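# Open the loose 3-D printer's door fully

## Task

Swing the door of the free-standing 3-D printer on the desk completely open, with every one of the printer's feet still resting on the desk at the end; then release it and move the robot away from it. The robot must not topple over or finish in a tilted stance, or the task fails.

## Robot and tools

ROBOT. A Rainbow Robotics RB-Y1: a wheeled base (two drive wheels, two rear casters; 0.66 m long, 0.58 m wide, front edge 0.10 m ahead of the drive axle), a folding torso (lower part called the leg, with ankle, knee and hip), a head with a camera, and two arms, each with a parallel gripper and a wrist camera. The base cannot slide sideways. Each arm is rated for 3 kg; heavy weight held far in front of the drive wheels can tip the robot forward, and nothing prevents that.

FRAMES. Base frame: origin on the floor halfway between the drive wheels, x ahead, y to the left, z up. The reported chest point (on the spine, 0.08 m under the shoulders) and the left_hand and right_hand points (midway between each hand's finger pads; fingers point along the hand's -z, close along its x) are in this frame. Printed hand positions may be off, especially at long reach. Odometry frame is the base frame as it was at scene start; base_odometry only counts wheel rotation, so wheel slip shows up as travel. Heading runs -3.142 to 3.142, left positive.

execute_actions. Argument "actions": a list holding one action, or empty (then it only reports state and images). An action may contain:
- "base": exactly one relative command, measured from where the base last reported itself. {"translate_m": d} drives straight d metres, forward positive, range -3 to 3. {"rotate_rad": d} turns in place d radians, counter-clockwise (left) positive, range -3.2 to 3.2. A base move needing over 8.667 s at its top speed is rejected.
- "joints": a dictionary of absolute joint targets by name, in radians (grippers in metres). Ranges: torso_squat_rad 0 to 1.2 (bigger lowers the chest, level); torso_shift_rad -0.3 to 0.6 (hips forward when positive); torso_pitch_rad -0.2 to 1.4 (forward bow positive); torso_yaw_rad -1.5 to 1.5 (left positive). Combined torso rules: squat+shift <= 1.52; squat-shift+pitch <= 1.57; shift+0.5 pitch-0.4 squat <= 0.7; shift+0.3 pitch-0.5 squat <= 0.39; breaking one leaves commanded torso joints short with "off_target". Per arm: shoulder_pitch -2.356 to 2.356 (0 hanging, negative raises forward/up/inward); left_shoulder_roll 0 to 3.141 and right_shoulder_roll -3.141 to 0 (both lift the arm outward); shoulder_yaw -2.094 to 2.094; elbow -2.617 to 0.01 (0 straight, negative bends forward); forearm_roll -3.141 to 3.141; wrist_pitch -1.57 to 1.919 (negative tips the hand forward); hand_roll -2.705 to 2.705; for both arms yaw and rolls are positive leftward/counter-clockwise from above. left_gripper_m and right_gripper_m 0 to 0.1 = pad gap. head_pan_rad -0.523 to 0.523 (left positive, relative to chest); head_tilt_rad -0.35 to 1.57 (down positive). Done tolerance 0.02 rad, grippers 0.004 m.
- "speeds": caps for this action only: translate_m 0.05 to 0.4 m/s, rotate_rad 0.1 to 1.509 rad/s (the maxima are the defaults).
- "min_time_s": 0.1 to 8, least duration of each arm and head motion.
Default top speeds: arm joints 1 rad/s (forearm_roll, wrist_pitch, hand_roll 1.5), head 1.5, squat and pitch 0.3, shift 0.15, yaw 0.6, grippers 0.1 m/s. An action lasts at most 15 s. All motions start together. Argument "cameras": list of head_camera, left_wrist_camera, right_wrist_camera or all; omitted/null means all, [] means none. Unknown keys or out-of-range values reject the call with no motion. Joints or base left out of an action may keep pushing toward earlier targets unseen.

wait: {"seconds": 0 to 10}; commands nothing and returns state and images.
zoom_image: {"camera", "region": [x0, y0, x1, y1]} pixels of the latest image, origin top-left, max 504 x 504. Head images are 896x504, wrist images 644x364.
finished_scene: {"scene": n}; irreversible, reports success. Replying without a tool call ends everything.

RESULTS. base_status and joint_status describe how each motion ended: "done" (base: wheels turned the commanded amount, slip possible); "off_target" (resting short, maybe still pushing); "limit_stop_at_<name>"; "contact_stop" (torso or arm met firm resistance; the whole group of torso joints, or of that arm's joints, stops and holds); "time_out"; "stopped_with_arm" (torso halted because an arm hit); "limit_stop_at_own_body" (a guard halted motion before an arm touched torso, head, leg or base; move them apart). "joint command not followed" plus a "cause:" line means an arm's targets were withheld by the self/other-arm check; gripper targets still run; withheld joints show "not_followed" and may be retried on later actions. on_its_own lists uncommanded parts; "held at" is a held target, not a position. A stop in one call skips the rest of that reply's motion calls. Motor temperatures are listed per arm in joint order; MOTOR HOT warns from 65 °C, and at 80 °C an OVER-TEMPERATURE FAULT brakes the robot ("limit_stop_at_motor_heat"); resend targets afterwards. Reaching a joint's torque load limit (shoulders 65.1 N m, elbow 33.4, wrist/forearm/hand 23.2) freezes the robot for 10 s.

CAUTIONS. After a contact stop, first back off alone: arms, then torso. The base does not stop on impact and may keep shoving furniture; the bent leg can reach past the base front, and the torso may slide the robot back unreported. To grip, command an opening at least 0.005 m under the object's width ("off_target" is then normal). Never let the arms collide or press on each other. Avoid drops, slams, hard hits, tipping the printer off its feet, or knocking anything over; open the door gently, release, then retreat.

Each tool is called after "Emit:" by a JSON object that holds its "name" and its "arguments", one argument or row to a line.

## Session

I'll start by looking at the scene.

Emit:
{"name": "execute_actions", "arguments": {
  "actions": []
}}

Scene clock: 0.00 s.
Motor temperatures (°C, as the motors report them): left_arm=[32 25 29 30 37 43 39] | right_arm=[27 31 29 30 31 31 30]
base_odometry: x=+0.000 y=+0.000 heading=+0.000 (m, m, rad; odometry frame)
base_status: not commanded
joint_positions: torso_squat_rad=+0.350 torso_shift_rad=+0.001 torso_pitch_rad=+0.001 torso_yaw_rad=+0.000 left_shoulder_pitch_rad=+0.044 left_shoulder_roll_rad=+0.003 left_shoulder_yaw_rad=+0.057 left_elbow_rad=-0.255 left_forearm_roll_rad=+0.021 left_wrist_pitch_rad=+0.035 left_hand_roll_rad=-0.060 left_gripper_m=+0.100 right_shoulder_pitch_rad=-0.030 right_shoulder_roll_rad=-0.012 right_shoulder_yaw_rad=+0.040 right_elbow_rad=-0.287 right_forearm_roll_rad=-0.030 right_wrist_pitch_rad=+0.003 right_hand_roll_rad=+0.035 right_gripper_m=+0.099 head_pan_rad=+0.000 head_tilt_rad=+0.400
joint_status: not commanded
chest: x=-0.2272 y=-0.0007 z=+1.2475 quat_wxyz=(+1.000, +0.000, +0.000, +0.000) (m; base frame)
left_hand: x=-0.1434 y=+0.2299 z=+0.5669 quat_wxyz=(+0.996, +0.008, -0.089, +0.016) (m; base frame)
right_hand: x=-0.0684 y=-0.2225 z=+0.5799 quat_wxyz=(+0.988, -0.003, -0.155, +0.029) (m; base frame)
pictures: head_camera, left_wrist_camera, right_wrist_camera
Images, in order (width x height): head_camera 896x504, left_wrist_camera 644x364, right_wrist_camera 644x364.

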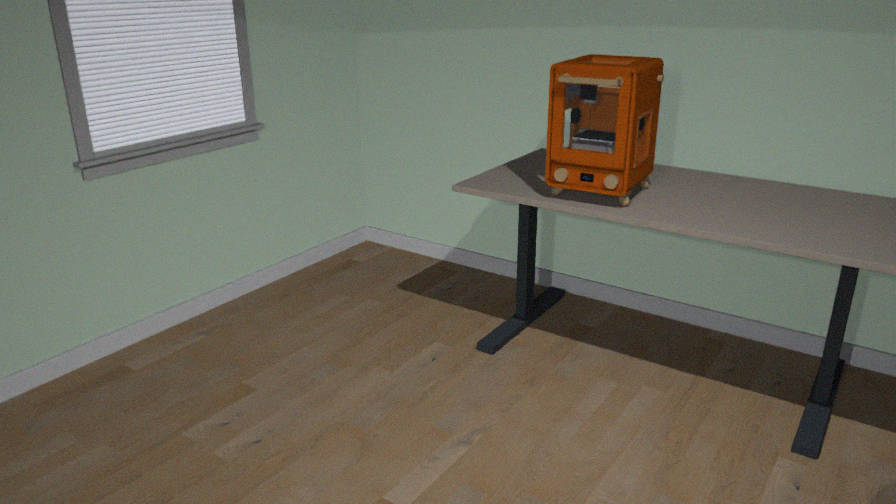

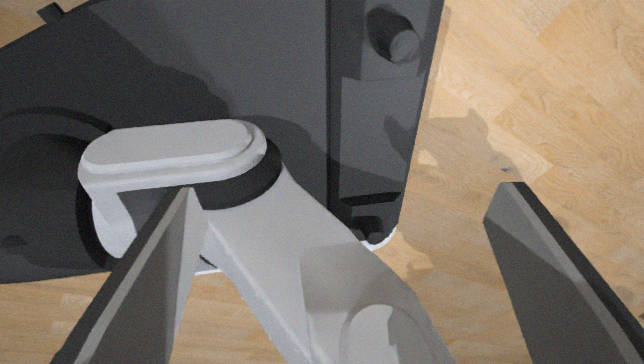

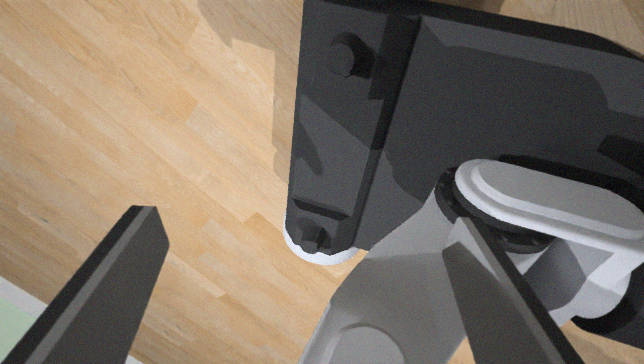

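Emit:
{"name": "zoom_image", "arguments": {
  "camera": "head_camera",
  "region": [500, 30, 720, 230]
}}

Region (500, 30, 720, 230) of head_camera's 896x504 image, scaled by 2.291, with more detail than that image has; it fills the top 458 rows of this view, and the rest is white.

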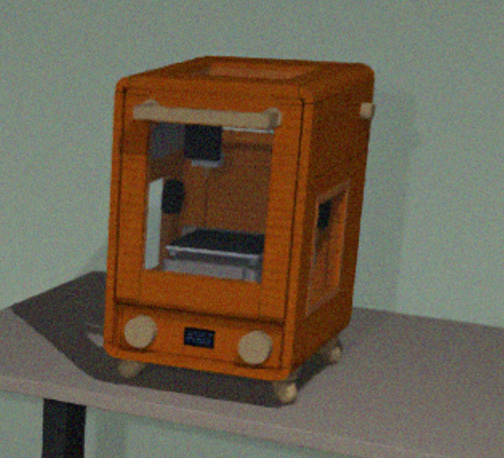

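Emit:
{"name": "execute_actions", "arguments": {
  "actions": [
    {"base": {"translate_m": 1.4}}
  ],
  "cameras": []
}}

Emit:
{"name": "execute_actions", "arguments": {
  "actions": [
    {"base": {"rotate_rad": -0.54}, "joints": {"head_tilt_rad": 0.45}}
  ],
  "cameras": ["head_camera"]
}}

Scene clock: 125.03 s.
Motor temperatures (°C, as the motors report them): left_arm=[32 25 29 30 37 43 39] | right_arm=[27 31 29 30 31 31 30]
base_odometry: x=+1.400 y=-0.001 heading=-0.001 (m, m, rad; odometry frame)
base_status: done
joint_positions: torso_squat_rad=+0.350 torso_shift_rad=+0.001 torso_pitch_rad=+0.001 torso_yaw_rad=+0.000 left_shoulder_pitch_rad=+0.044 left_shoulder_roll_rad=+0.003 left_shoulder_yaw_rad=+0.057 left_elbow_rad=-0.255 left_forearm_roll_rad=+0.021 left_wrist_pitch_rad=+0.035 left_hand_roll_rad=-0.060 left_gripper_m=+0.100 right_shoulder_pitch_rad=-0.030 right_shoulder_roll_rad=-0.012 right_shoulder_yaw_rad=+0.040 right_elbow_rad=-0.287 right_forearm_roll_rad=-0.030 right_wrist_pitch_rad=+0.003 right_hand_roll_rad=+0.035 right_gripper_m=+0.099 head_pan_rad=+0.000 head_tilt_rad=+0.400
joint_status: not commanded
chest: x=-0.2272 y=-0.0007 z=+1.2475 quat_wxyz=(+1.000, +0.000, +0.000, +0.000) (m; base frame)
left_hand: x=-0.1434 y=+0.2299 z=+0.5669 quat_wxyz=(+0.996, +0.008, -0.089, +0.016) (m; base frame)
right_hand: x=-0.0683 y=-0.2225 z=+0.5799 quat_wxyz=(+0.988, -0.003, -0.155, +0.029) (m; base frame)
pictures: none
No camera images: the call's "cameras" was empty. Leave "cameras" out to get every camera's image.

Scene clock: 127.67 s.
Motor temperatures (°C, as the motors report them): left_arm=[32 25 29 30 37 43 39] | right_arm=[27 31 29 30 31 31 30]
base_odometry: x=+1.400 y=-0.001 heading=-0.540 (m, m, rad; odometry frame)
base_status: done
joint_positions: torso_squat_rad=+0.350 torso_shift_rad=+0.001 torso_pitch_rad=+0.001 torso_yaw_rad=+0.000 left_shoulder_pitch_rad=+0.044 left_shoulder_roll_rad=+0.003 left_shoulder_yaw_rad=+0.057 left_elbow_rad=-0.255 left_forearm_roll_rad=+0.021 left_wrist_pitch_rad=+0.035 left_hand_roll_rad=-0.060 left_gripper_m=+0.100 right_shoulder_pitch_rad=-0.030 right_shoulder_roll_rad=-0.012 right_shoulder_yaw_rad=+0.040 right_elbow_rad=-0.287 right_forearm_roll_rad=-0.030 right_wrist_pitch_rad=+0.003 right_hand_roll_rad=+0.035 right_gripper_m=+0.099 head_pan_rad=+0.000 head_tilt_rad=+0.450
joint_status: all done
chest: x=-0.2272 y=-0.0007 z=+1.2475 quat_wxyz=(+1.000, +0.000, +0.000, +0.000) (m; base frame)
left_hand: x=-0.1434 y=+0.2299 z=+0.5669 quat_wxyz=(+0.996, +0.008, -0.089, +0.016) (m; base frame)
right_hand: x=-0.0683 y=-0.2225 z=+0.5799 quat_wxyz=(+0.988, -0.003, -0.155, +0.029) (m; base frame)
pictures: head_camera
camera_calibration (this result's frames):
head_camera: T_world_to_cam=[[0.00114656, -0.999991, -0.00409225, 0.00166202], [-0.424831, 0.00321751, -0.905267, 1.28382], [0.905272, 0.00277646, -0.424823, 0.74226], [0, 0, 0, 1]] pos_world=[-0.126545, -0.00452954, 1.47753]
Images, in order (width x height): head_camera 896x504.

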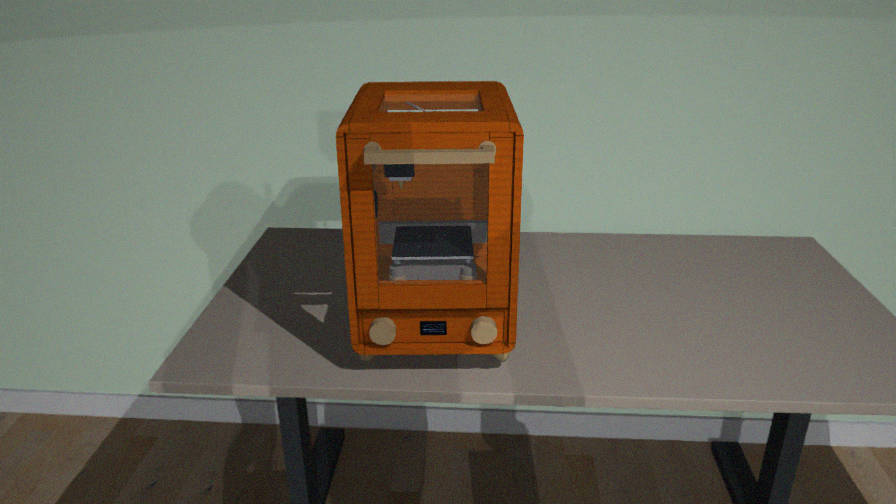

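Emit:
{"name": "zoom_image", "arguments": {
  "camera": "head_camera",
  "region": [320, 70, 540, 230]
}}

Emit:
{"name": "zoom_image", "arguments": {
  "camera": "head_camera",
  "region": [320, 230, 540, 410]
}}

Region (320, 70, 540, 230) of head_camera's 896x504 image, scaled by 2.291, with more detail than that image has; it fills the top 367 rows of this view, and the rest is white.

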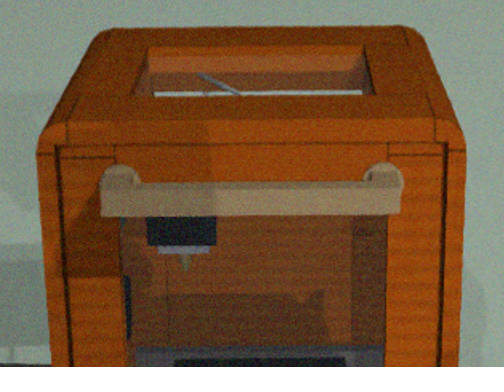

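Region (320, 230, 540, 410) of head_camera's 896x504 image, scaled by 2.291, with more detail than that image has; it fills the top 412 rows of this view, and the rest is white.

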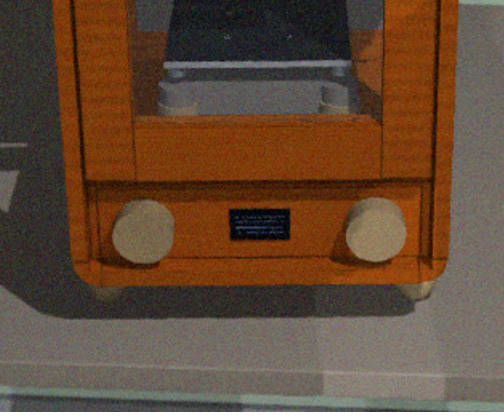

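Emit:
{"name": "execute_actions", "arguments": {
  "actions": [
    {"base": {"translate_m": 0.28}, "joints": {"torso_squat_rad": 0.62, "torso_pitch_rad": 0.4, "left_shoulder_pitch_rad": -2.171, "left_shoulder_roll_rad": 1.067, "left_shoulder_yaw_rad": -0.993, "left_elbow_rad": -1.38, "left_forearm_roll_rad": 1.35, "left_wrist_pitch_rad": 1.674, "left_hand_roll_rad": -0.719, "right_shoulder_pitch_rad": -0.761, "right_shoulder_roll_rad": -0.792, "right_shoulder_yaw_rad": -0.223, "right_elbow_rad": -1.611, "right_forearm_roll_rad": -2.174, "right_wrist_pitch_rad": 1.349, "right_hand_roll_rad": -2.087, "head_tilt_rad": 0.05, "head_pan_rad": -0.08}, "speeds": {"translate_m": 0.15}, "min_time_s": 2.5}
  ]
}}

Scene clock: 250.67 s.
Motor temperatures (°C, as the motors report them): left_arm=[32 25 29 30 37 43 39] | right_arm=[27 31 29 30 31 31 30]
base_odometry: x=+1.640 y=-0.145 heading=-0.541 (m, m, rad; odometry frame)
base_status: done
joint_positions: torso_squat_rad=+0.620 torso_shift_rad=+0.001 torso_pitch_rad=+0.400 torso_yaw_rad=+0.000 left_shoulder_pitch_rad=-2.171 left_shoulder_roll_rad=+1.067 left_shoulder_yaw_rad=-0.993 left_elbow_rad=-1.380 left_forearm_roll_rad=+1.350 left_wrist_pitch_rad=+1.674 left_hand_roll_rad=-0.719 left_gripper_m=+0.100 right_shoulder_pitch_rad=-0.761 right_shoulder_roll_rad=-0.792 right_shoulder_yaw_rad=-0.223 right_elbow_rad=-1.611 right_forearm_roll_rad=-2.174 right_wrist_pitch_rad=+1.349 right_hand_roll_rad=-2.087 right_gripper_m=+0.099 head_pan_rad=-0.080 head_tilt_rad=+0.050
joint_status: all done
chest: x=-0.1072 y=-0.0006 z=+1.1352 quat_wxyz=(+0.980, +0.000, +0.199, +0.000) (m; base frame)
left_hand: x=+0.4367 y=+0.1513 z=+1.2504 quat_wxyz=(+0.675, +0.213, -0.213, -0.674) (m; base frame)
right_hand: x=+0.3304 y=-0.1593 z=+1.1403 quat_wxyz=(+0.461, +0.536, +0.462, -0.535) (m; base frame)
pictures: head_camera, left_wrist_camera, right_wrist_camera
camera_calibration (this result's frames):
head_camera: T_world_to_cam=[[-0.0723059, -0.997018, 0.026955, -0.0403439], [-0.423467, 0.00621951, -0.90589, 1.24423], [0.903021, -0.0769158, -0.422654, 0.503915], [0, 0, 0, 1]] pos_world=[0.0689274, -0.0092031, 1.3412]
left_wrist_camera: T_world_to_cam=[[-0.0123687, -0.999066, -0.0414101, 0.213843], [-0.988987, 0.0061146, 0.147878, 0.271634], [-0.147486, 0.0427831, -0.988138, 1.38246], [0, 0, 0, 1]] pos_world=[0.475182, 0.152836, 1.33475]
right_wrist_camera: T_world_to_cam=[[-0.0592691, 0.00477669, 0.998231, -1.11927], [0.662041, -0.74824, 0.0428886, -0.356851], [0.747121, 0.663411, 0.0411852, -0.0990685], [0, 0, 0, 1]] pos_world=[0.243928, -0.195941, 1.13667]
Images, in order (width x height): head_camera 896x504, left_wrist_camera 644x364, right_wrist_camera 644x364.

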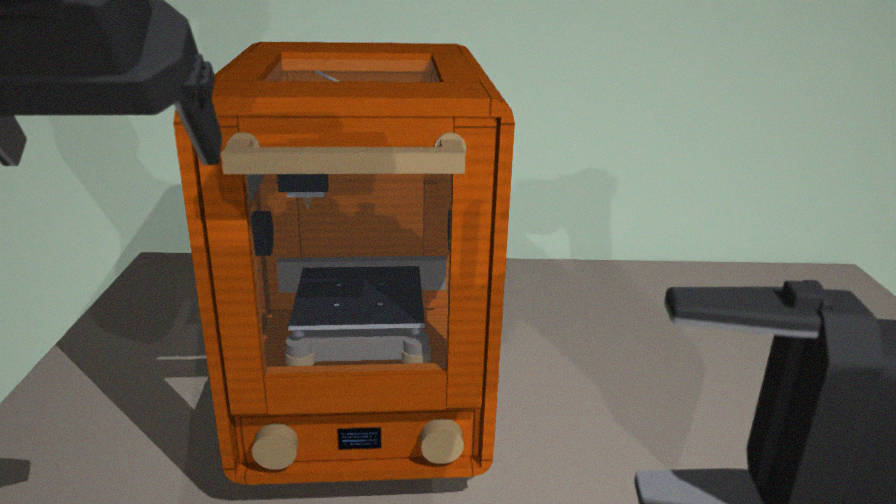

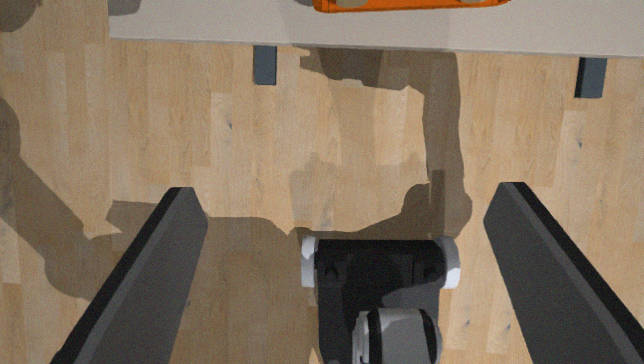

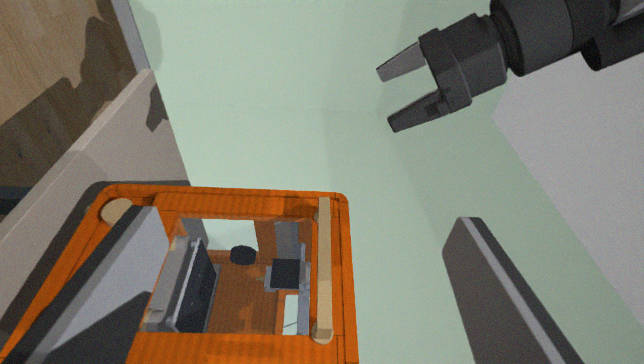

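Emit:
{"name": "zoom_image", "arguments": {
  "camera": "head_camera",
  "region": [380, 80, 540, 200]
}}

Emit:
{"name": "zoom_image", "arguments": {
  "camera": "head_camera",
  "region": [160, 30, 360, 200]
}}

Emit:
{"name": "zoom_image", "arguments": {
  "camera": "head_camera",
  "region": [200, 350, 520, 504]
}}

Region (380, 80, 540, 200) of head_camera's 896x504 image, scaled by 3.150, with more detail than that image has; it fills the top 378 rows of this view, and the rest is white.

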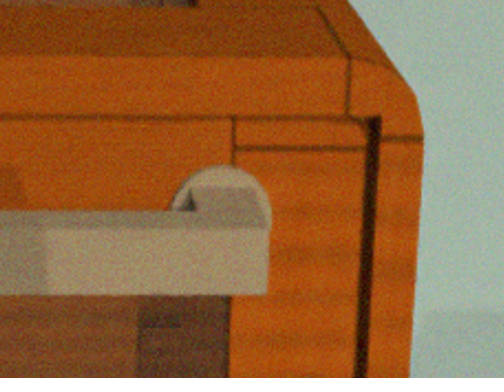

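Region (160, 30, 360, 200) of head_camera's 896x504 image, scaled by 2.520, with more detail than that image has; it fills the top 428 rows of this view, and the rest is white.

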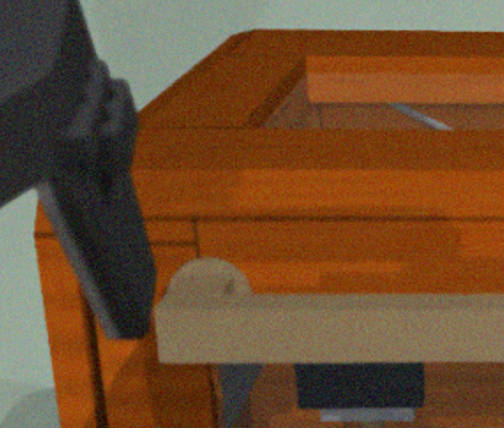

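Region (200, 350, 520, 504) of head_camera's 896x504 image, scaled by 1.575, with more detail than that image has; it fills the top 243 rows of this view, and the rest is white.

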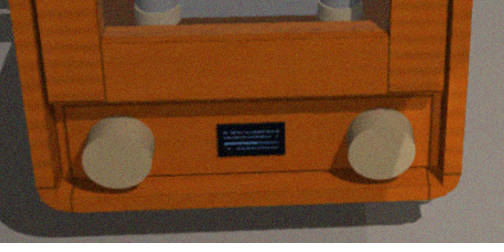

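Emit:
{"name": "zoom_image", "arguments": {
  "camera": "head_camera",
  "region": [620, 260, 896, 504]
}}

Emit:
{"name": "zoom_image", "arguments": {
  "camera": "right_wrist_camera",
  "region": [340, 0, 644, 160]
}}

Region (620, 260, 896, 504) of head_camera's 896x504 image, scaled by 1.826, with more detail than that image has; it fills the top 446 rows of this view, and the rest is white.

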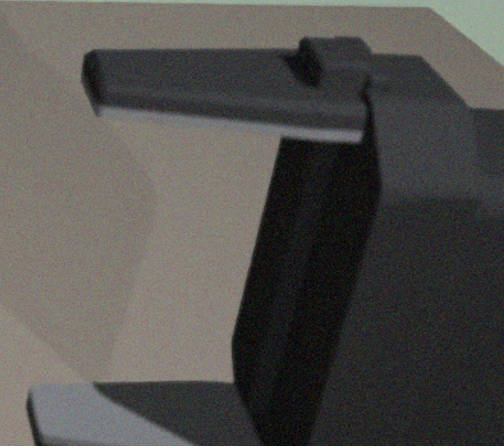

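Region (340, 0, 644, 160) of right_wrist_camera's 644x364 image, scaled by 1.658, with more detail than that image has; it fills the top 265 rows of this view, and the rest is white.

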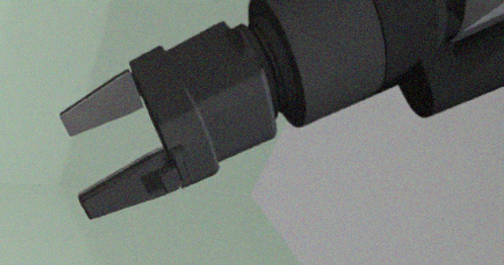

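Emit:
{"name": "zoom_image", "arguments": {
  "camera": "left_wrist_camera",
  "region": [290, 0, 540, 70]
}}

Emit:
{"name": "zoom_image", "arguments": {
  "camera": "right_wrist_camera",
  "region": [240, 170, 400, 364]
}}

Region (290, 0, 540, 70) of left_wrist_camera's 644x364 image, scaled by 2.016, with more detail than that image has; it fills the top 141 rows of this view, and the rest is white.

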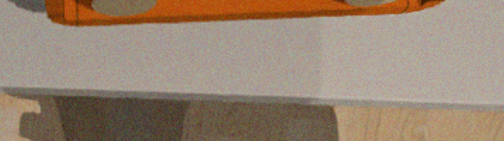

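Region (240, 170, 400, 364) of right_wrist_camera's 644x364 image, scaled by 2.598, with more detail than that image has; it fills the left 416 columns of this view, and the rest is white.

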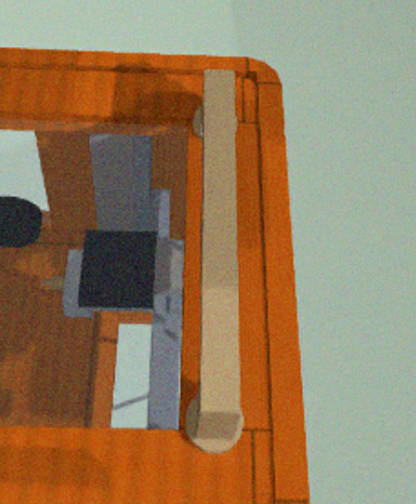

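Emit:
{"name": "execute_actions", "arguments": {
  "actions": [
    {"base": {"translate_m": 0.305}, "joints": {"torso_squat_rad": 0.51, "left_shoulder_pitch_rad": -2.257, "left_shoulder_roll_rad": 0.993, "left_shoulder_yaw_rad": -1.183, "left_elbow_rad": -1.155, "left_forearm_roll_rad": 1.53, "left_wrist_pitch_rad": 1.657, "left_hand_roll_rad": -0.82, "right_shoulder_pitch_rad": -0.61, "right_shoulder_roll_rad": -0.755, "right_shoulder_yaw_rad": -0.035, "right_elbow_rad": -1.998, "right_forearm_roll_rad": -1.991, "right_wrist_pitch_rad": 0.937, "right_hand_roll_rad": -2.216, "head_tilt_rad": 0.2, "head_pan_rad": 0.0}, "speeds": {"translate_m": 0.2}, "min_time_s": 1.0}
  ]
}}

Scene clock: 373.17 s.
Motor temperatures (°C, as the motors report them): left_arm=[34 25 29 30 37 43 39] | right_arm=[27 32 29 30 31 31 30]
base_odometry: x=+1.901 y=-0.302 heading=-0.541 (m, m, rad; odometry frame)
base_status: done
joint_positions: torso_squat_rad=+0.510 torso_shift_rad=+0.001 torso_pitch_rad=+0.400 torso_yaw_rad=+0.000 left_shoulder_pitch_rad=-2.257 left_shoulder_roll_rad=+0.993 left_shoulder_yaw_rad=-1.183 left_elbow_rad=-1.155 left_forearm_roll_rad=+1.530 left_wrist_pitch_rad=+1.657 left_hand_roll_rad=-0.820 left_gripper_m=+0.100 right_shoulder_pitch_rad=-0.610 right_shoulder_roll_rad=-0.755 right_shoulder_yaw_rad=-0.035 right_elbow_rad=-1.998 right_forearm_roll_rad=-1.991 right_wrist_pitch_rad=+0.937 right_hand_roll_rad=-2.216 right_gripper_m=+0.099 head_pan_rad=+0.000 head_tilt_rad=+0.200
joint_status: all done
chest: x=-0.1071 y=-0.0007 z=+1.1764 quat_wxyz=(+0.980, +0.000, +0.199, +0.000) (m; base frame)
left_hand: x=+0.4411 y=+0.1475 z=+1.2625 quat_wxyz=(+0.690, +0.153, -0.153, -0.690) (m; base frame)
right_hand: x=+0.3003 y=-0.0748 z=+1.1605 quat_wxyz=(+0.434, +0.559, +0.434, -0.558) (m; base frame)
pictures: head_camera, left_wrist_camera, right_wrist_camera
camera_calibration (this result's frames):
head_camera: T_world_to_cam=[[0.000659806, -0.999991, -0.00427683, 0.00136326], [-0.554485, 0.00319331, -0.832188, 1.18076], [0.832193, 0.00292052, -0.554478, 0.698871], [0, 0, 0, 1]] pos_world=[0.0731167, -0.00444835, 1.37013]
left_wrist_camera: T_world_to_cam=[[-0.0199527, -0.999039, -0.0390238, 0.210942], [-0.948385, 0.00655649, 0.317053, 0.0426021], [-0.316492, 0.0433357, -0.947605, 1.41852], [0, 0, 0, 1]] pos_world=[0.493564, 0.148987, 1.33893]
right_wrist_camera: T_world_to_cam=[[-0.0590659, 0.0118684, 0.998184, -1.14105], [0.583438, -0.810956, 0.0441662, -0.257185], [0.810007, 0.584987, 0.0409753, -0.157927], [0, 0, 0, 1]] pos_world=[0.210577, -0.102638, 1.1568]
Images, in order (width x height): head_camera 896x504, left_wrist_camera 644x364, right_wrist_camera 644x364.

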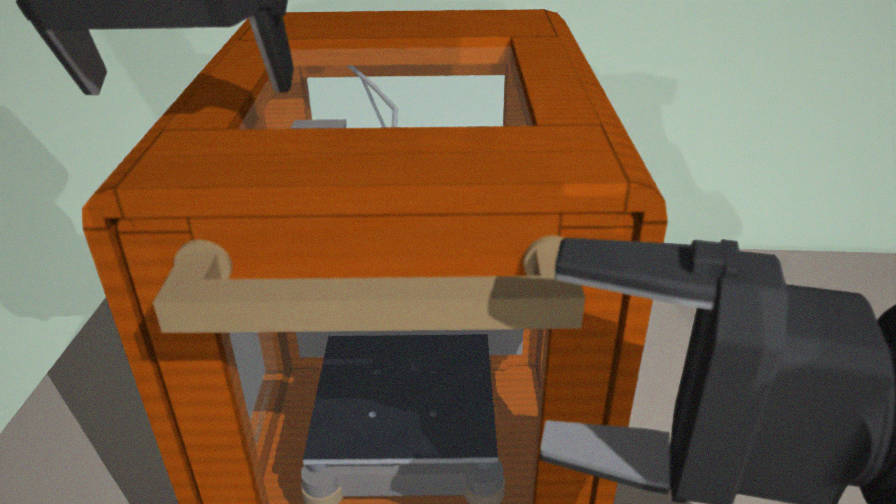

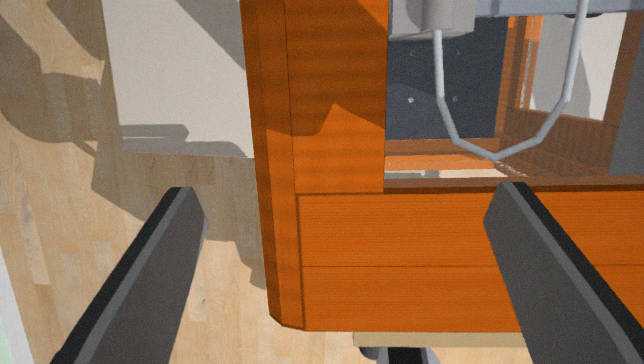

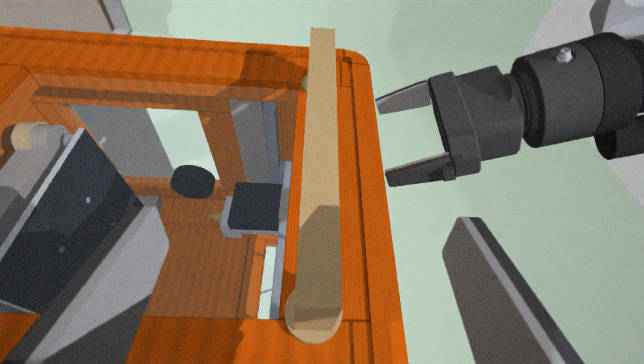

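Emit:
{"name": "zoom_image", "arguments": {
  "camera": "right_wrist_camera",
  "region": [240, 184, 420, 364]
}}

Emit:
{"name": "zoom_image", "arguments": {
  "camera": "right_wrist_camera",
  "region": [250, 10, 400, 130]
}}

Region (240, 184, 420, 364) of right_wrist_camera's 644x364 image, scaled by 2.800, with more detail than that image has.

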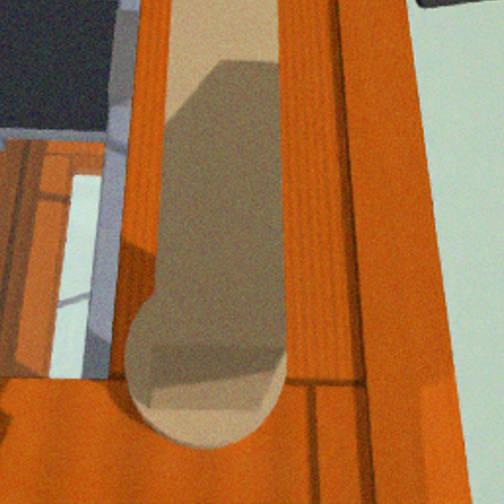

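Region (250, 10, 400, 130) of right_wrist_camera's 644x364 image, scaled by 3.360, with more detail than that image has; it fills the top 403 rows of this view, and the rest is white.

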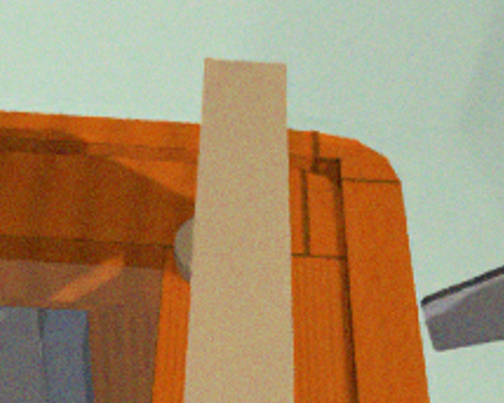

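Emit:
{"name": "execute_actions", "arguments": {
  "actions": [
    {"joints": {"left_shoulder_pitch_rad": -2.064, "left_shoulder_roll_rad": 0.948, "left_shoulder_yaw_rad": -1.132, "left_elbow_rad": -1.135, "left_forearm_roll_rad": 1.407, "left_wrist_pitch_rad": 1.53, "left_hand_roll_rad": -0.847, "left_gripper_m": 0.086, "right_shoulder_pitch_rad": -0.779, "right_shoulder_roll_rad": -0.719, "right_shoulder_yaw_rad": 0.065, "right_elbow_rad": -1.833, "right_forearm_roll_rad": -1.96, "right_wrist_pitch_rad": 0.92, "right_hand_roll_rad": -2.197, "right_gripper_m": 0.055}, "min_time_s": 1.2}
  ]
}}

Scene clock: 494.67 s.
Motor temperatures (°C, as the motors report them): left_arm=[34 25 29 30 37 43 39] | right_arm=[27 32 29 30 31 31 30]
base_odometry: x=+1.901 y=-0.302 heading=-0.541 (m, m, rad; odometry frame)
base_status: not commanded
joint_positions: torso_squat_rad=+0.510 torso_shift_rad=+0.000 torso_pitch_rad=+0.399 torso_yaw_rad=+0.000 left_shoulder_pitch_rad=-2.154 left_shoulder_roll_rad=+0.973 left_shoulder_yaw_rad=-1.144 left_elbow_rad=-1.143 left_forearm_roll_rad=+1.459 left_wrist_pitch_rad=+1.582 left_hand_roll_rad=-0.834 left_gripper_m=+0.086 right_shoulder_pitch_rad=-0.779 right_shoulder_roll_rad=-0.719 right_shoulder_yaw_rad=+0.065 right_elbow_rad=-1.833 right_forearm_roll_rad=-1.960 right_wrist_pitch_rad=+0.920 right_hand_roll_rad=-2.197 right_gripper_m=+0.055 head_pan_rad=+0.000 head_tilt_rad=+0.200
joint_status: left_shoulder_pitch_rad contact_stop (moved +0.103 of +0.193); left_shoulder_roll_rad contact_stop_at_left_shoulder_pitch_rad (moved -0.020 of -0.045); left_forearm_roll_rad contact_stop_at_left_shoulder_pitch_rad (moved -0.071 of -0.123); left_wrist_pitch_rad contact_stop_at_left_shoulder_pitch_rad (moved -0.075 of -0.127); the others done
on_its_own: left_shoulder_pitch_rad is held at -2.151, not at your -2.064, since a contact_stop; left_shoulder_roll_rad is held at +0.972, not at your +0.948, since a contact_stop; left_forearm_roll_rad is held at +1.459, not at your +1.407, since a contact_stop; left_wrist_pitch_rad is held at +1.582, not at your +1.530, since a contact_stop
chest: x=-0.1078 y=-0.0007 z=+1.1765 quat_wxyz=(+0.980, +0.000, +0.198, +0.000) (m; base frame)
left_hand: x=+0.4629 y=+0.1503 z=+1.2292 quat_wxyz=(+0.691, +0.155, -0.163, -0.687) (m; base frame)
right_hand: x=+0.3392 y=-0.0497 z=+1.1627 quat_wxyz=(+0.434, +0.559, +0.434, -0.558) (m; base frame)
pictures: head_camera, left_wrist_camera, right_wrist_camera
camera_calibration (this result's frames):
head_camera: T_world_to_cam=[[0.000706255, -0.99999, -0.00439697, 0.00145971], [-0.553346, 0.00327166, -0.832945, 1.18148], [0.832952, 0.00302131, -0.553338, 0.698278], [0, 0, 0, 1]] pos_world=[0.0721317, -0.00451541, 1.3705]
left_wrist_camera: T_world_to_cam=[[-0.0172784, -0.999522, -0.0256313, 0.195262], [-0.953592, 0.0087664, 0.300974, 0.0956748], [-0.300605, 0.0296421, -0.953288, 1.39548], [0, 0, 0, 1]] pos_world=[0.514098, 0.152964, 1.30651]
right_wrist_camera: T_world_to_cam=[[-0.0587734, 0.0112293, 0.998208, -1.14147], [0.583898, -0.810661, 0.0434988, -0.259012], [0.809696, 0.585409, 0.0410885, -0.20427], [0, 0, 0, 1]] pos_world=[0.249545, -0.077572, 1.15909]
Images, in order (width x height): head_camera 896x504, left_wrist_camera 644x364, right_wrist_camera 644x364.

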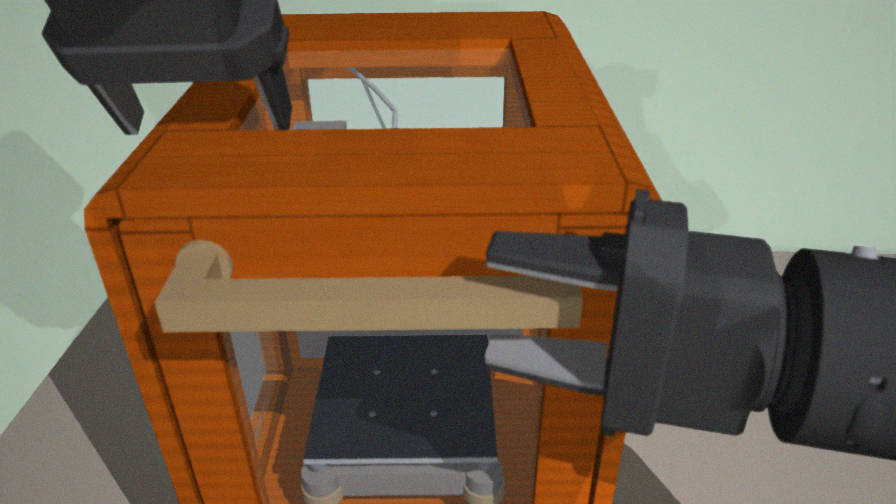

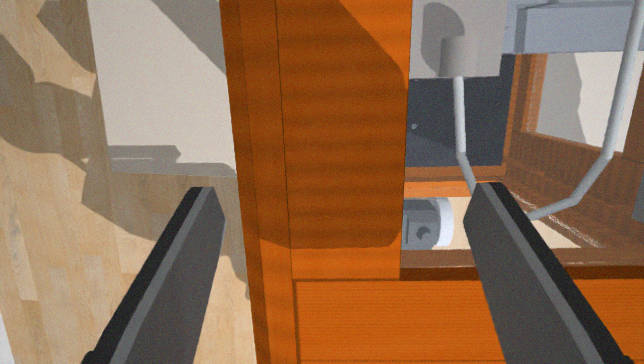

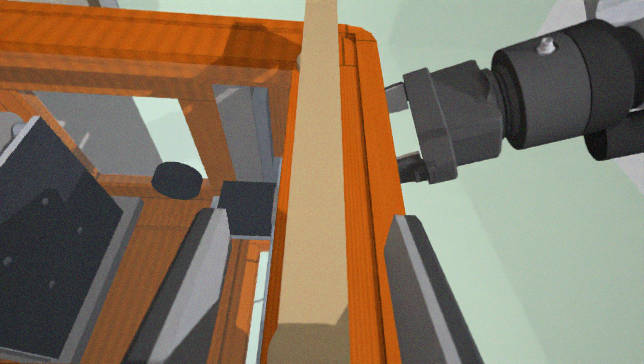

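Emit:
{"name": "zoom_image", "arguments": {
  "camera": "right_wrist_camera",
  "region": [200, 184, 440, 364]
}}

Emit:
{"name": "zoom_image", "arguments": {
  "camera": "head_camera",
  "region": [440, 180, 720, 440]
}}

Region (200, 184, 440, 364) of right_wrist_camera's 644x364 image, scaled by 2.100, with more detail than that image has; it fills the top 378 rows of this view, and the rest is white.

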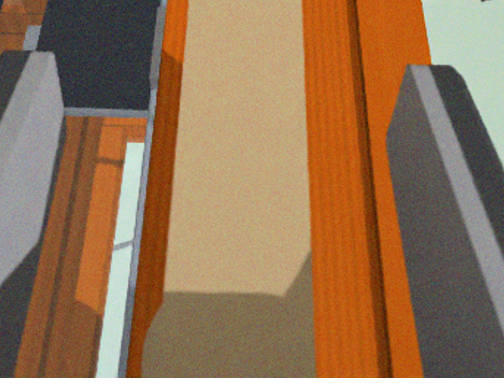

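Region (440, 180, 720, 440) of head_camera's 896x504 image, scaled by 1.800, with more detail than that image has; it fills the top 468 rows of this view, and the rest is white.

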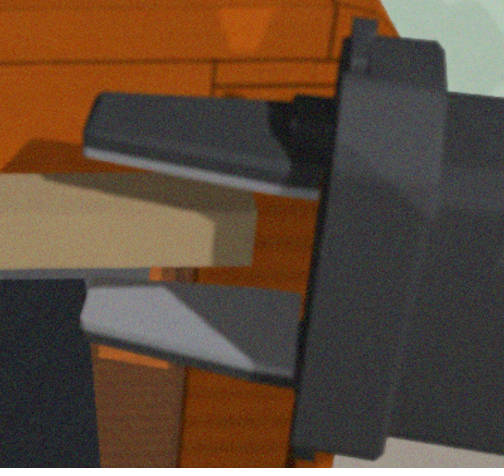

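Emit:
{"name": "execute_actions", "arguments": {
  "actions": [
    {"joints": {"left_shoulder_pitch_rad": -2.257, "left_shoulder_roll_rad": 0.993, "left_shoulder_yaw_rad": -1.183, "left_elbow_rad": -1.155, "left_forearm_roll_rad": 1.53, "left_wrist_pitch_rad": 1.657, "left_hand_roll_rad": -0.82, "right_shoulder_pitch_rad": -0.803, "right_shoulder_roll_rad": -0.714, "right_shoulder_yaw_rad": 0.079, "right_elbow_rad": -1.81, "right_forearm_roll_rad": -1.956, "right_wrist_pitch_rad": 0.918, "right_hand_roll_rad": -2.194}}
  ],
  "cameras": []
}}

Emit:
{"name": "execute_actions", "arguments": {
  "actions": [
    {"joints": {"left_shoulder_pitch_rad": -2.244, "left_shoulder_roll_rad": 1.075, "left_shoulder_yaw_rad": -1.118, "left_elbow_rad": -1.89, "left_forearm_roll_rad": 1.457, "left_wrist_pitch_rad": 1.682, "left_hand_roll_rad": -0.18, "left_gripper_m": 0.08, "right_gripper_m": 0.03, "head_tilt_rad": 0.25}, "min_time_s": 1.0}
  ]
}}

Scene clock: 615.93 s.
Motor temperatures (°C, as the motors report them): left_arm=[32 25 29 30 37 43 39] | right_arm=[27 31 29 30 31 31 30]
base_odometry: x=+1.901 y=-0.302 heading=-0.541 (m, m, rad; odometry frame)
base_status: not commanded
joint_positions: torso_squat_rad=+0.510 torso_shift_rad=+0.001 torso_pitch_rad=+0.400 torso_yaw_rad=+0.000 left_shoulder_pitch_rad=-2.257 left_shoulder_roll_rad=+0.993 left_shoulder_yaw_rad=-1.183 left_elbow_rad=-1.155 left_forearm_roll_rad=+1.530 left_wrist_pitch_rad=+1.657 left_hand_roll_rad=-0.820 left_gripper_m=+0.086 right_shoulder_pitch_rad=-0.803 right_shoulder_roll_rad=-0.714 right_shoulder_yaw_rad=+0.079 right_elbow_rad=-1.810 right_forearm_roll_rad=-1.956 right_wrist_pitch_rad=+0.918 right_hand_roll_rad=-2.194 right_gripper_m=+0.055 head_pan_rad=+0.000 head_tilt_rad=+0.200
joint_status: all done
chest: x=-0.1072 y=-0.0007 z=+1.1764 quat_wxyz=(+0.980, +0.000, +0.199, +0.000) (m; base frame)
left_hand: x=+0.4409 y=+0.1471 z=+1.2627 quat_wxyz=(+0.690, +0.153, -0.153, -0.691) (m; base frame)
right_hand: x=+0.3449 y=-0.0455 z=+1.1626 quat_wxyz=(+0.435, +0.558, +0.434, -0.558) (m; base frame)
pictures: none
No camera images: the call's "cameras" was empty. Leave "cameras" out to get every camera's image.

Scene clock: 617.30 s.
Motor temperatures (°C, as the motors report them): left_arm=[32 25 29 30 37 43 39] | right_arm=[27 31 29 30 31 31 30]
base_odometry: x=+1.901 y=-0.302 heading=-0.541 (m, m, rad; odometry frame)
base_status: not commanded
joint_positions: torso_squat_rad=+0.510 torso_shift_rad=+0.001 torso_pitch_rad=+0.400 torso_yaw_rad=+0.000 left_shoulder_pitch_rad=-2.244 left_shoulder_roll_rad=+1.075 left_shoulder_yaw_rad=-1.118 left_elbow_rad=-1.890 left_forearm_roll_rad=+1.457 left_wrist_pitch_rad=+1.682 left_hand_roll_rad=-0.180 left_gripper_m=+0.080 right_shoulder_pitch_rad=-0.803 right_shoulder_roll_rad=-0.714 right_shoulder_yaw_rad=+0.079 right_elbow_rad=-1.810 right_forearm_roll_rad=-1.956 right_wrist_pitch_rad=+0.918 right_hand_roll_rad=-2.194 right_gripper_m=+0.030 head_pan_rad=+0.000 head_tilt_rad=+0.250
joint_status: all done
chest: x=-0.1072 y=-0.0006 z=+1.1764 quat_wxyz=(+0.980, +0.000, +0.199, +0.000) (m; base frame)
left_hand: x=+0.3352 y=+0.0751 z=+1.2420 quat_wxyz=(+0.674, +0.213, -0.213, -0.674) (m; base frame)
right_hand: x=+0.3449 y=-0.0455 z=+1.1626 quat_wxyz=(+0.435, +0.558, +0.434, -0.558) (m; base frame)
pictures: head_camera, left_wrist_camera, right_wrist_camera
camera_calibration (this result's frames):
head_camera: T_world_to_cam=[[0.000481939, -0.999991, -0.004274, 0.00137367], [-0.595237, 0.00314751, -0.803544, 1.14162], [0.80355, 0.00293131, -0.59523, 0.753831], [0, 0, 0, 1]] pos_world=[0.0737934, -0.00442931, 1.36605]
left_wrist_camera: T_world_to_cam=[[-0.0126335, -0.999058, -0.0415049, 0.136371], [-0.989036, 0.00637741, 0.147539, 0.173321], [-0.147135, 0.0429138, -0.988185, 1.36243], [0, 0, 0, 1]] pos_world=[0.373605, 0.0766707, 1.32642]
right_wrist_camera: T_world_to_cam=[[-0.0582993, 0.0130901, 0.998213, -1.14111], [0.584896, -0.809871, 0.0447803, -0.260699], [0.809011, 0.586461, 0.0395586, -0.209283], [0, 0, 0, 1]] pos_world=[0.255268, -0.0734585, 1.15902]
Images, in order (width x height): head_camera 896x504, left_wrist_camera 644x364, right_wrist_camera 644x364.

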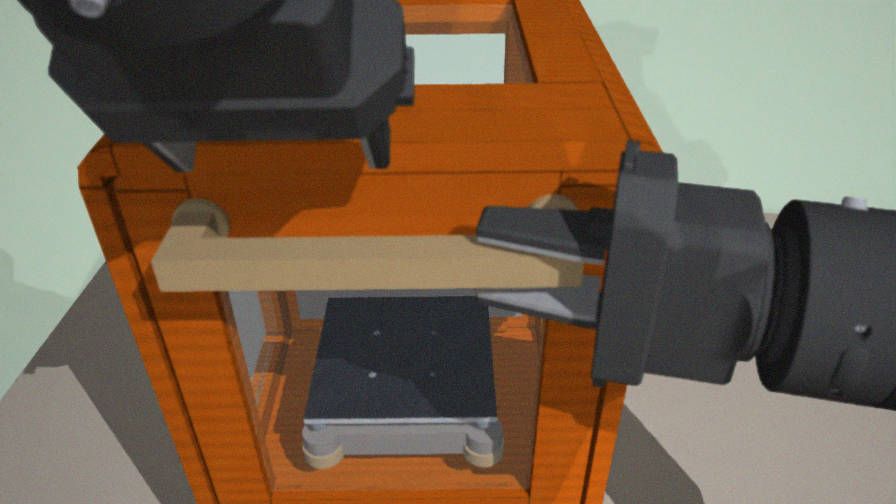

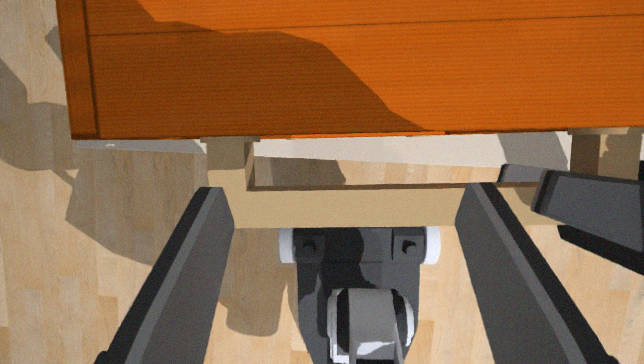

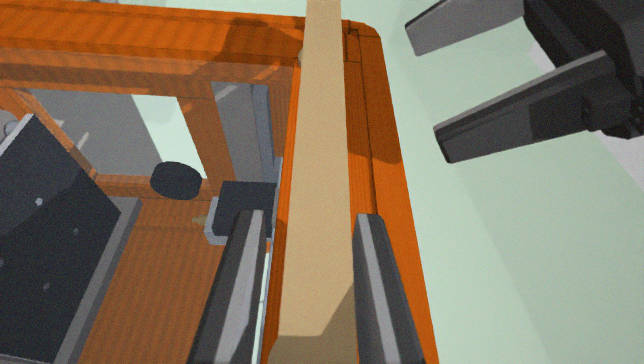

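Emit:
{"name": "zoom_image", "arguments": {
  "camera": "left_wrist_camera",
  "region": [50, 0, 350, 240]
}}

Emit:
{"name": "zoom_image", "arguments": {
  "camera": "right_wrist_camera",
  "region": [300, 0, 560, 200]
}}

Region (50, 0, 350, 240) of left_wrist_camera's 644x364 image, scaled by 1.680, with more detail than that image has; it fills the top 403 rows of this view, and the rest is white.

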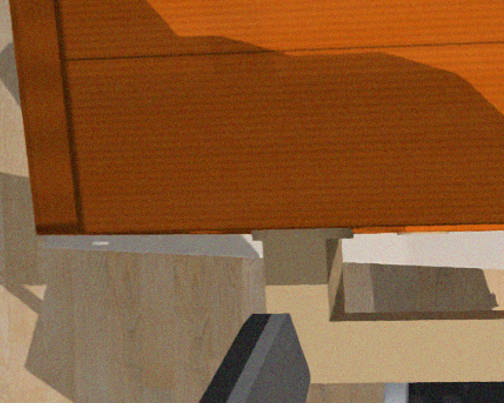

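Region (300, 0, 560, 200) of right_wrist_camera's 644x364 image, scaled by 1.938, with more detail than that image has; it fills the top 388 rows of this view, and the rest is white.

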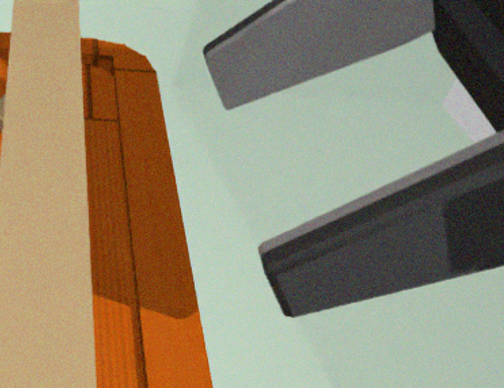

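Emit:
{"name": "execute_actions", "arguments": {
  "actions": [
    {"joints": {"left_shoulder_pitch_rad": -2.148, "left_shoulder_roll_rad": 1.042, "left_shoulder_yaw_rad": -1.091, "left_elbow_rad": -1.858, "left_forearm_roll_rad": 1.367, "left_wrist_pitch_rad": 1.667, "left_hand_roll_rad": -0.214, "right_gripper_m": 0.008}, "min_time_s": 1.3}
  ]
}}

Scene clock: 692.37 s.
Motor temperatures (°C, as the motors report them): left_arm=[33 25 29 30 37 43 39] | right_arm=[27 32 29 30 31 31 30]
base_odometry: x=+1.901 y=-0.302 heading=-0.541 (m, m, rad; odometry frame)
base_status: not commanded
joint_positions: torso_squat_rad=+0.510 torso_shift_rad=+0.000 torso_pitch_rad=+0.399 torso_yaw_rad=+0.000 left_shoulder_pitch_rad=-2.149 left_shoulder_roll_rad=+1.043 left_shoulder_yaw_rad=-1.091 left_elbow_rad=-1.859 left_forearm_roll_rad=+1.368 left_wrist_pitch_rad=+1.668 left_hand_roll_rad=-0.214 left_gripper_m=+0.080 right_shoulder_pitch_rad=-0.804 right_shoulder_roll_rad=-0.714 right_shoulder_yaw_rad=+0.078 right_elbow_rad=-1.809 right_forearm_roll_rad=-1.956 right_wrist_pitch_rad=+0.917 right_hand_roll_rad=-2.194 right_gripper_m=+0.018 head_pan_rad=+0.000 head_tilt_rad=+0.250
joint_status: right_gripper_m off_target (ended at +0.018, target +0.008); the others done
chest: x=-0.1076 y=-0.0006 z=+1.1765 quat_wxyz=(+0.980, +0.000, +0.198, +0.000) (m; base frame)
left_hand: x=+0.3548 y=+0.0754 z=+1.2210 quat_wxyz=(+0.674, +0.213, -0.212, -0.674) (m; base frame)
right_hand: x=+0.3450 y=-0.0456 z=+1.1636 quat_wxyz=(+0.434, +0.559, +0.434, -0.558) (m; base frame)
pictures: head_camera, left_wrist_camera, right_wrist_camera
camera_calibration (this result's frames):
head_camera: T_world_to_cam=[[0.000641585, -0.999991, -0.00423473, 0.00139181], [-0.594655, 0.00302313, -0.803975, 1.14198], [0.803981, 0.00303402, -0.594648, 0.753575], [0, 0, 0, 1]] pos_world=[0.0732243, -0.00434692, 1.36624]
left_wrist_camera: T_world_to_cam=[[-0.0129245, -0.999006, -0.04265, 0.137499], [-0.989081, 0.00651053, 0.147228, 0.19618], [-0.146804, 0.0440871, -0.988183, 1.34429], [0, 0, 0, 1]] pos_world=[0.393162, 0.0768195, 1.30538]
right_wrist_camera: T_world_to_cam=[[-0.0599029, 0.0118699, 0.998134, -1.14157], [0.583815, -0.810656, 0.044678, -0.260387], [0.809674, 0.585402, 0.0416309, -0.21204], [0, 0, 0, 1]] pos_world=[0.255318, -0.0734061, 1.1599]
Images, in order (width x height): head_camera 896x504, left_wrist_camera 644x364, right_wrist_camera 644x364.

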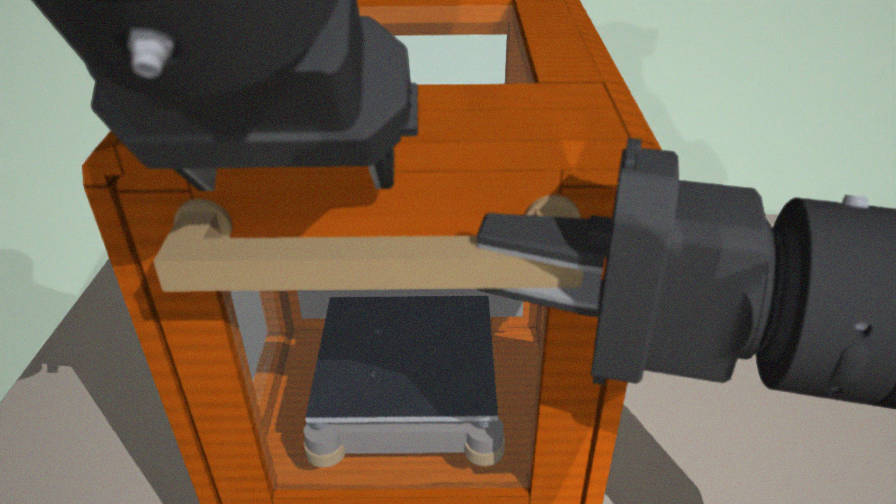

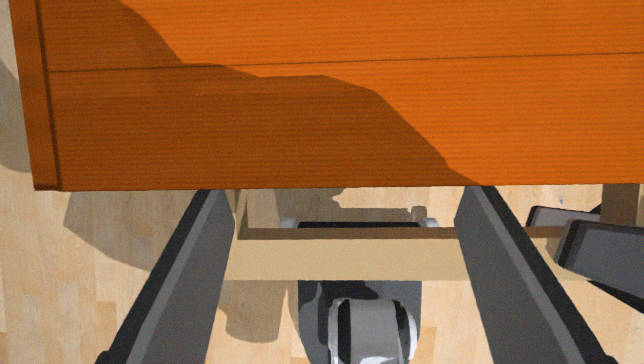

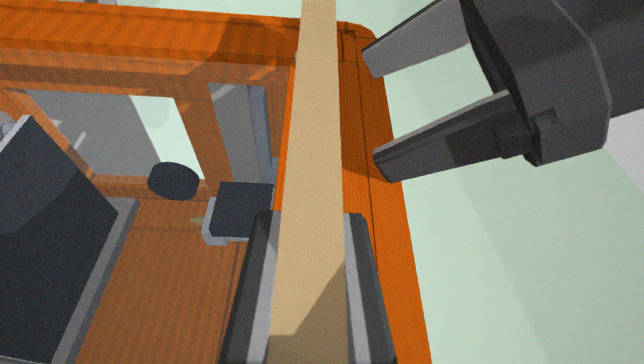

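Emit:
{"name": "zoom_image", "arguments": {
  "camera": "right_wrist_camera",
  "region": [320, 10, 480, 210]
}}

Emit:
{"name": "zoom_image", "arguments": {
  "camera": "left_wrist_camera",
  "region": [160, 150, 520, 260]
}}

Emit:
{"name": "zoom_image", "arguments": {
  "camera": "head_camera",
  "region": [150, 120, 450, 260]
}}

Region (320, 10, 480, 210) of right_wrist_camera's 644x364 image, scaled by 2.520, with more detail than that image has; it fills the left 403 columns of this view, and the rest is white.

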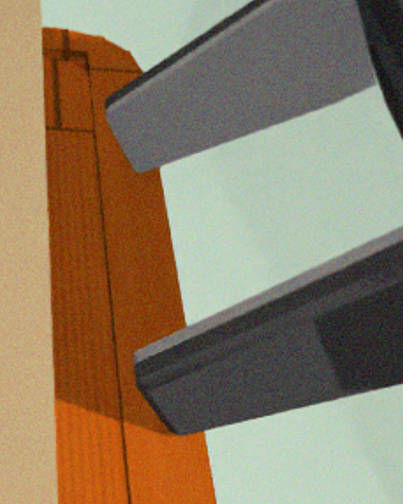

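Region (160, 150, 520, 260) of left_wrist_camera's 644x364 image, scaled by 1.400, with more detail than that image has; it fills the top 154 rows of this view, and the rest is white.

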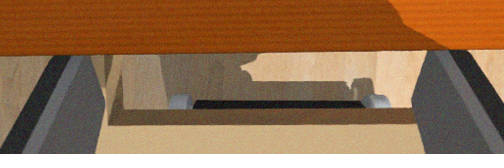

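Region (150, 120, 450, 260) of head_camera's 896x504 image, scaled by 1.680, with more detail than that image has; it fills the top 235 rows of this view, and the rest is white.

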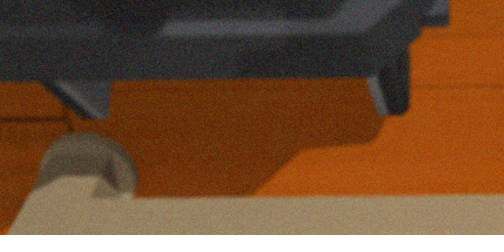

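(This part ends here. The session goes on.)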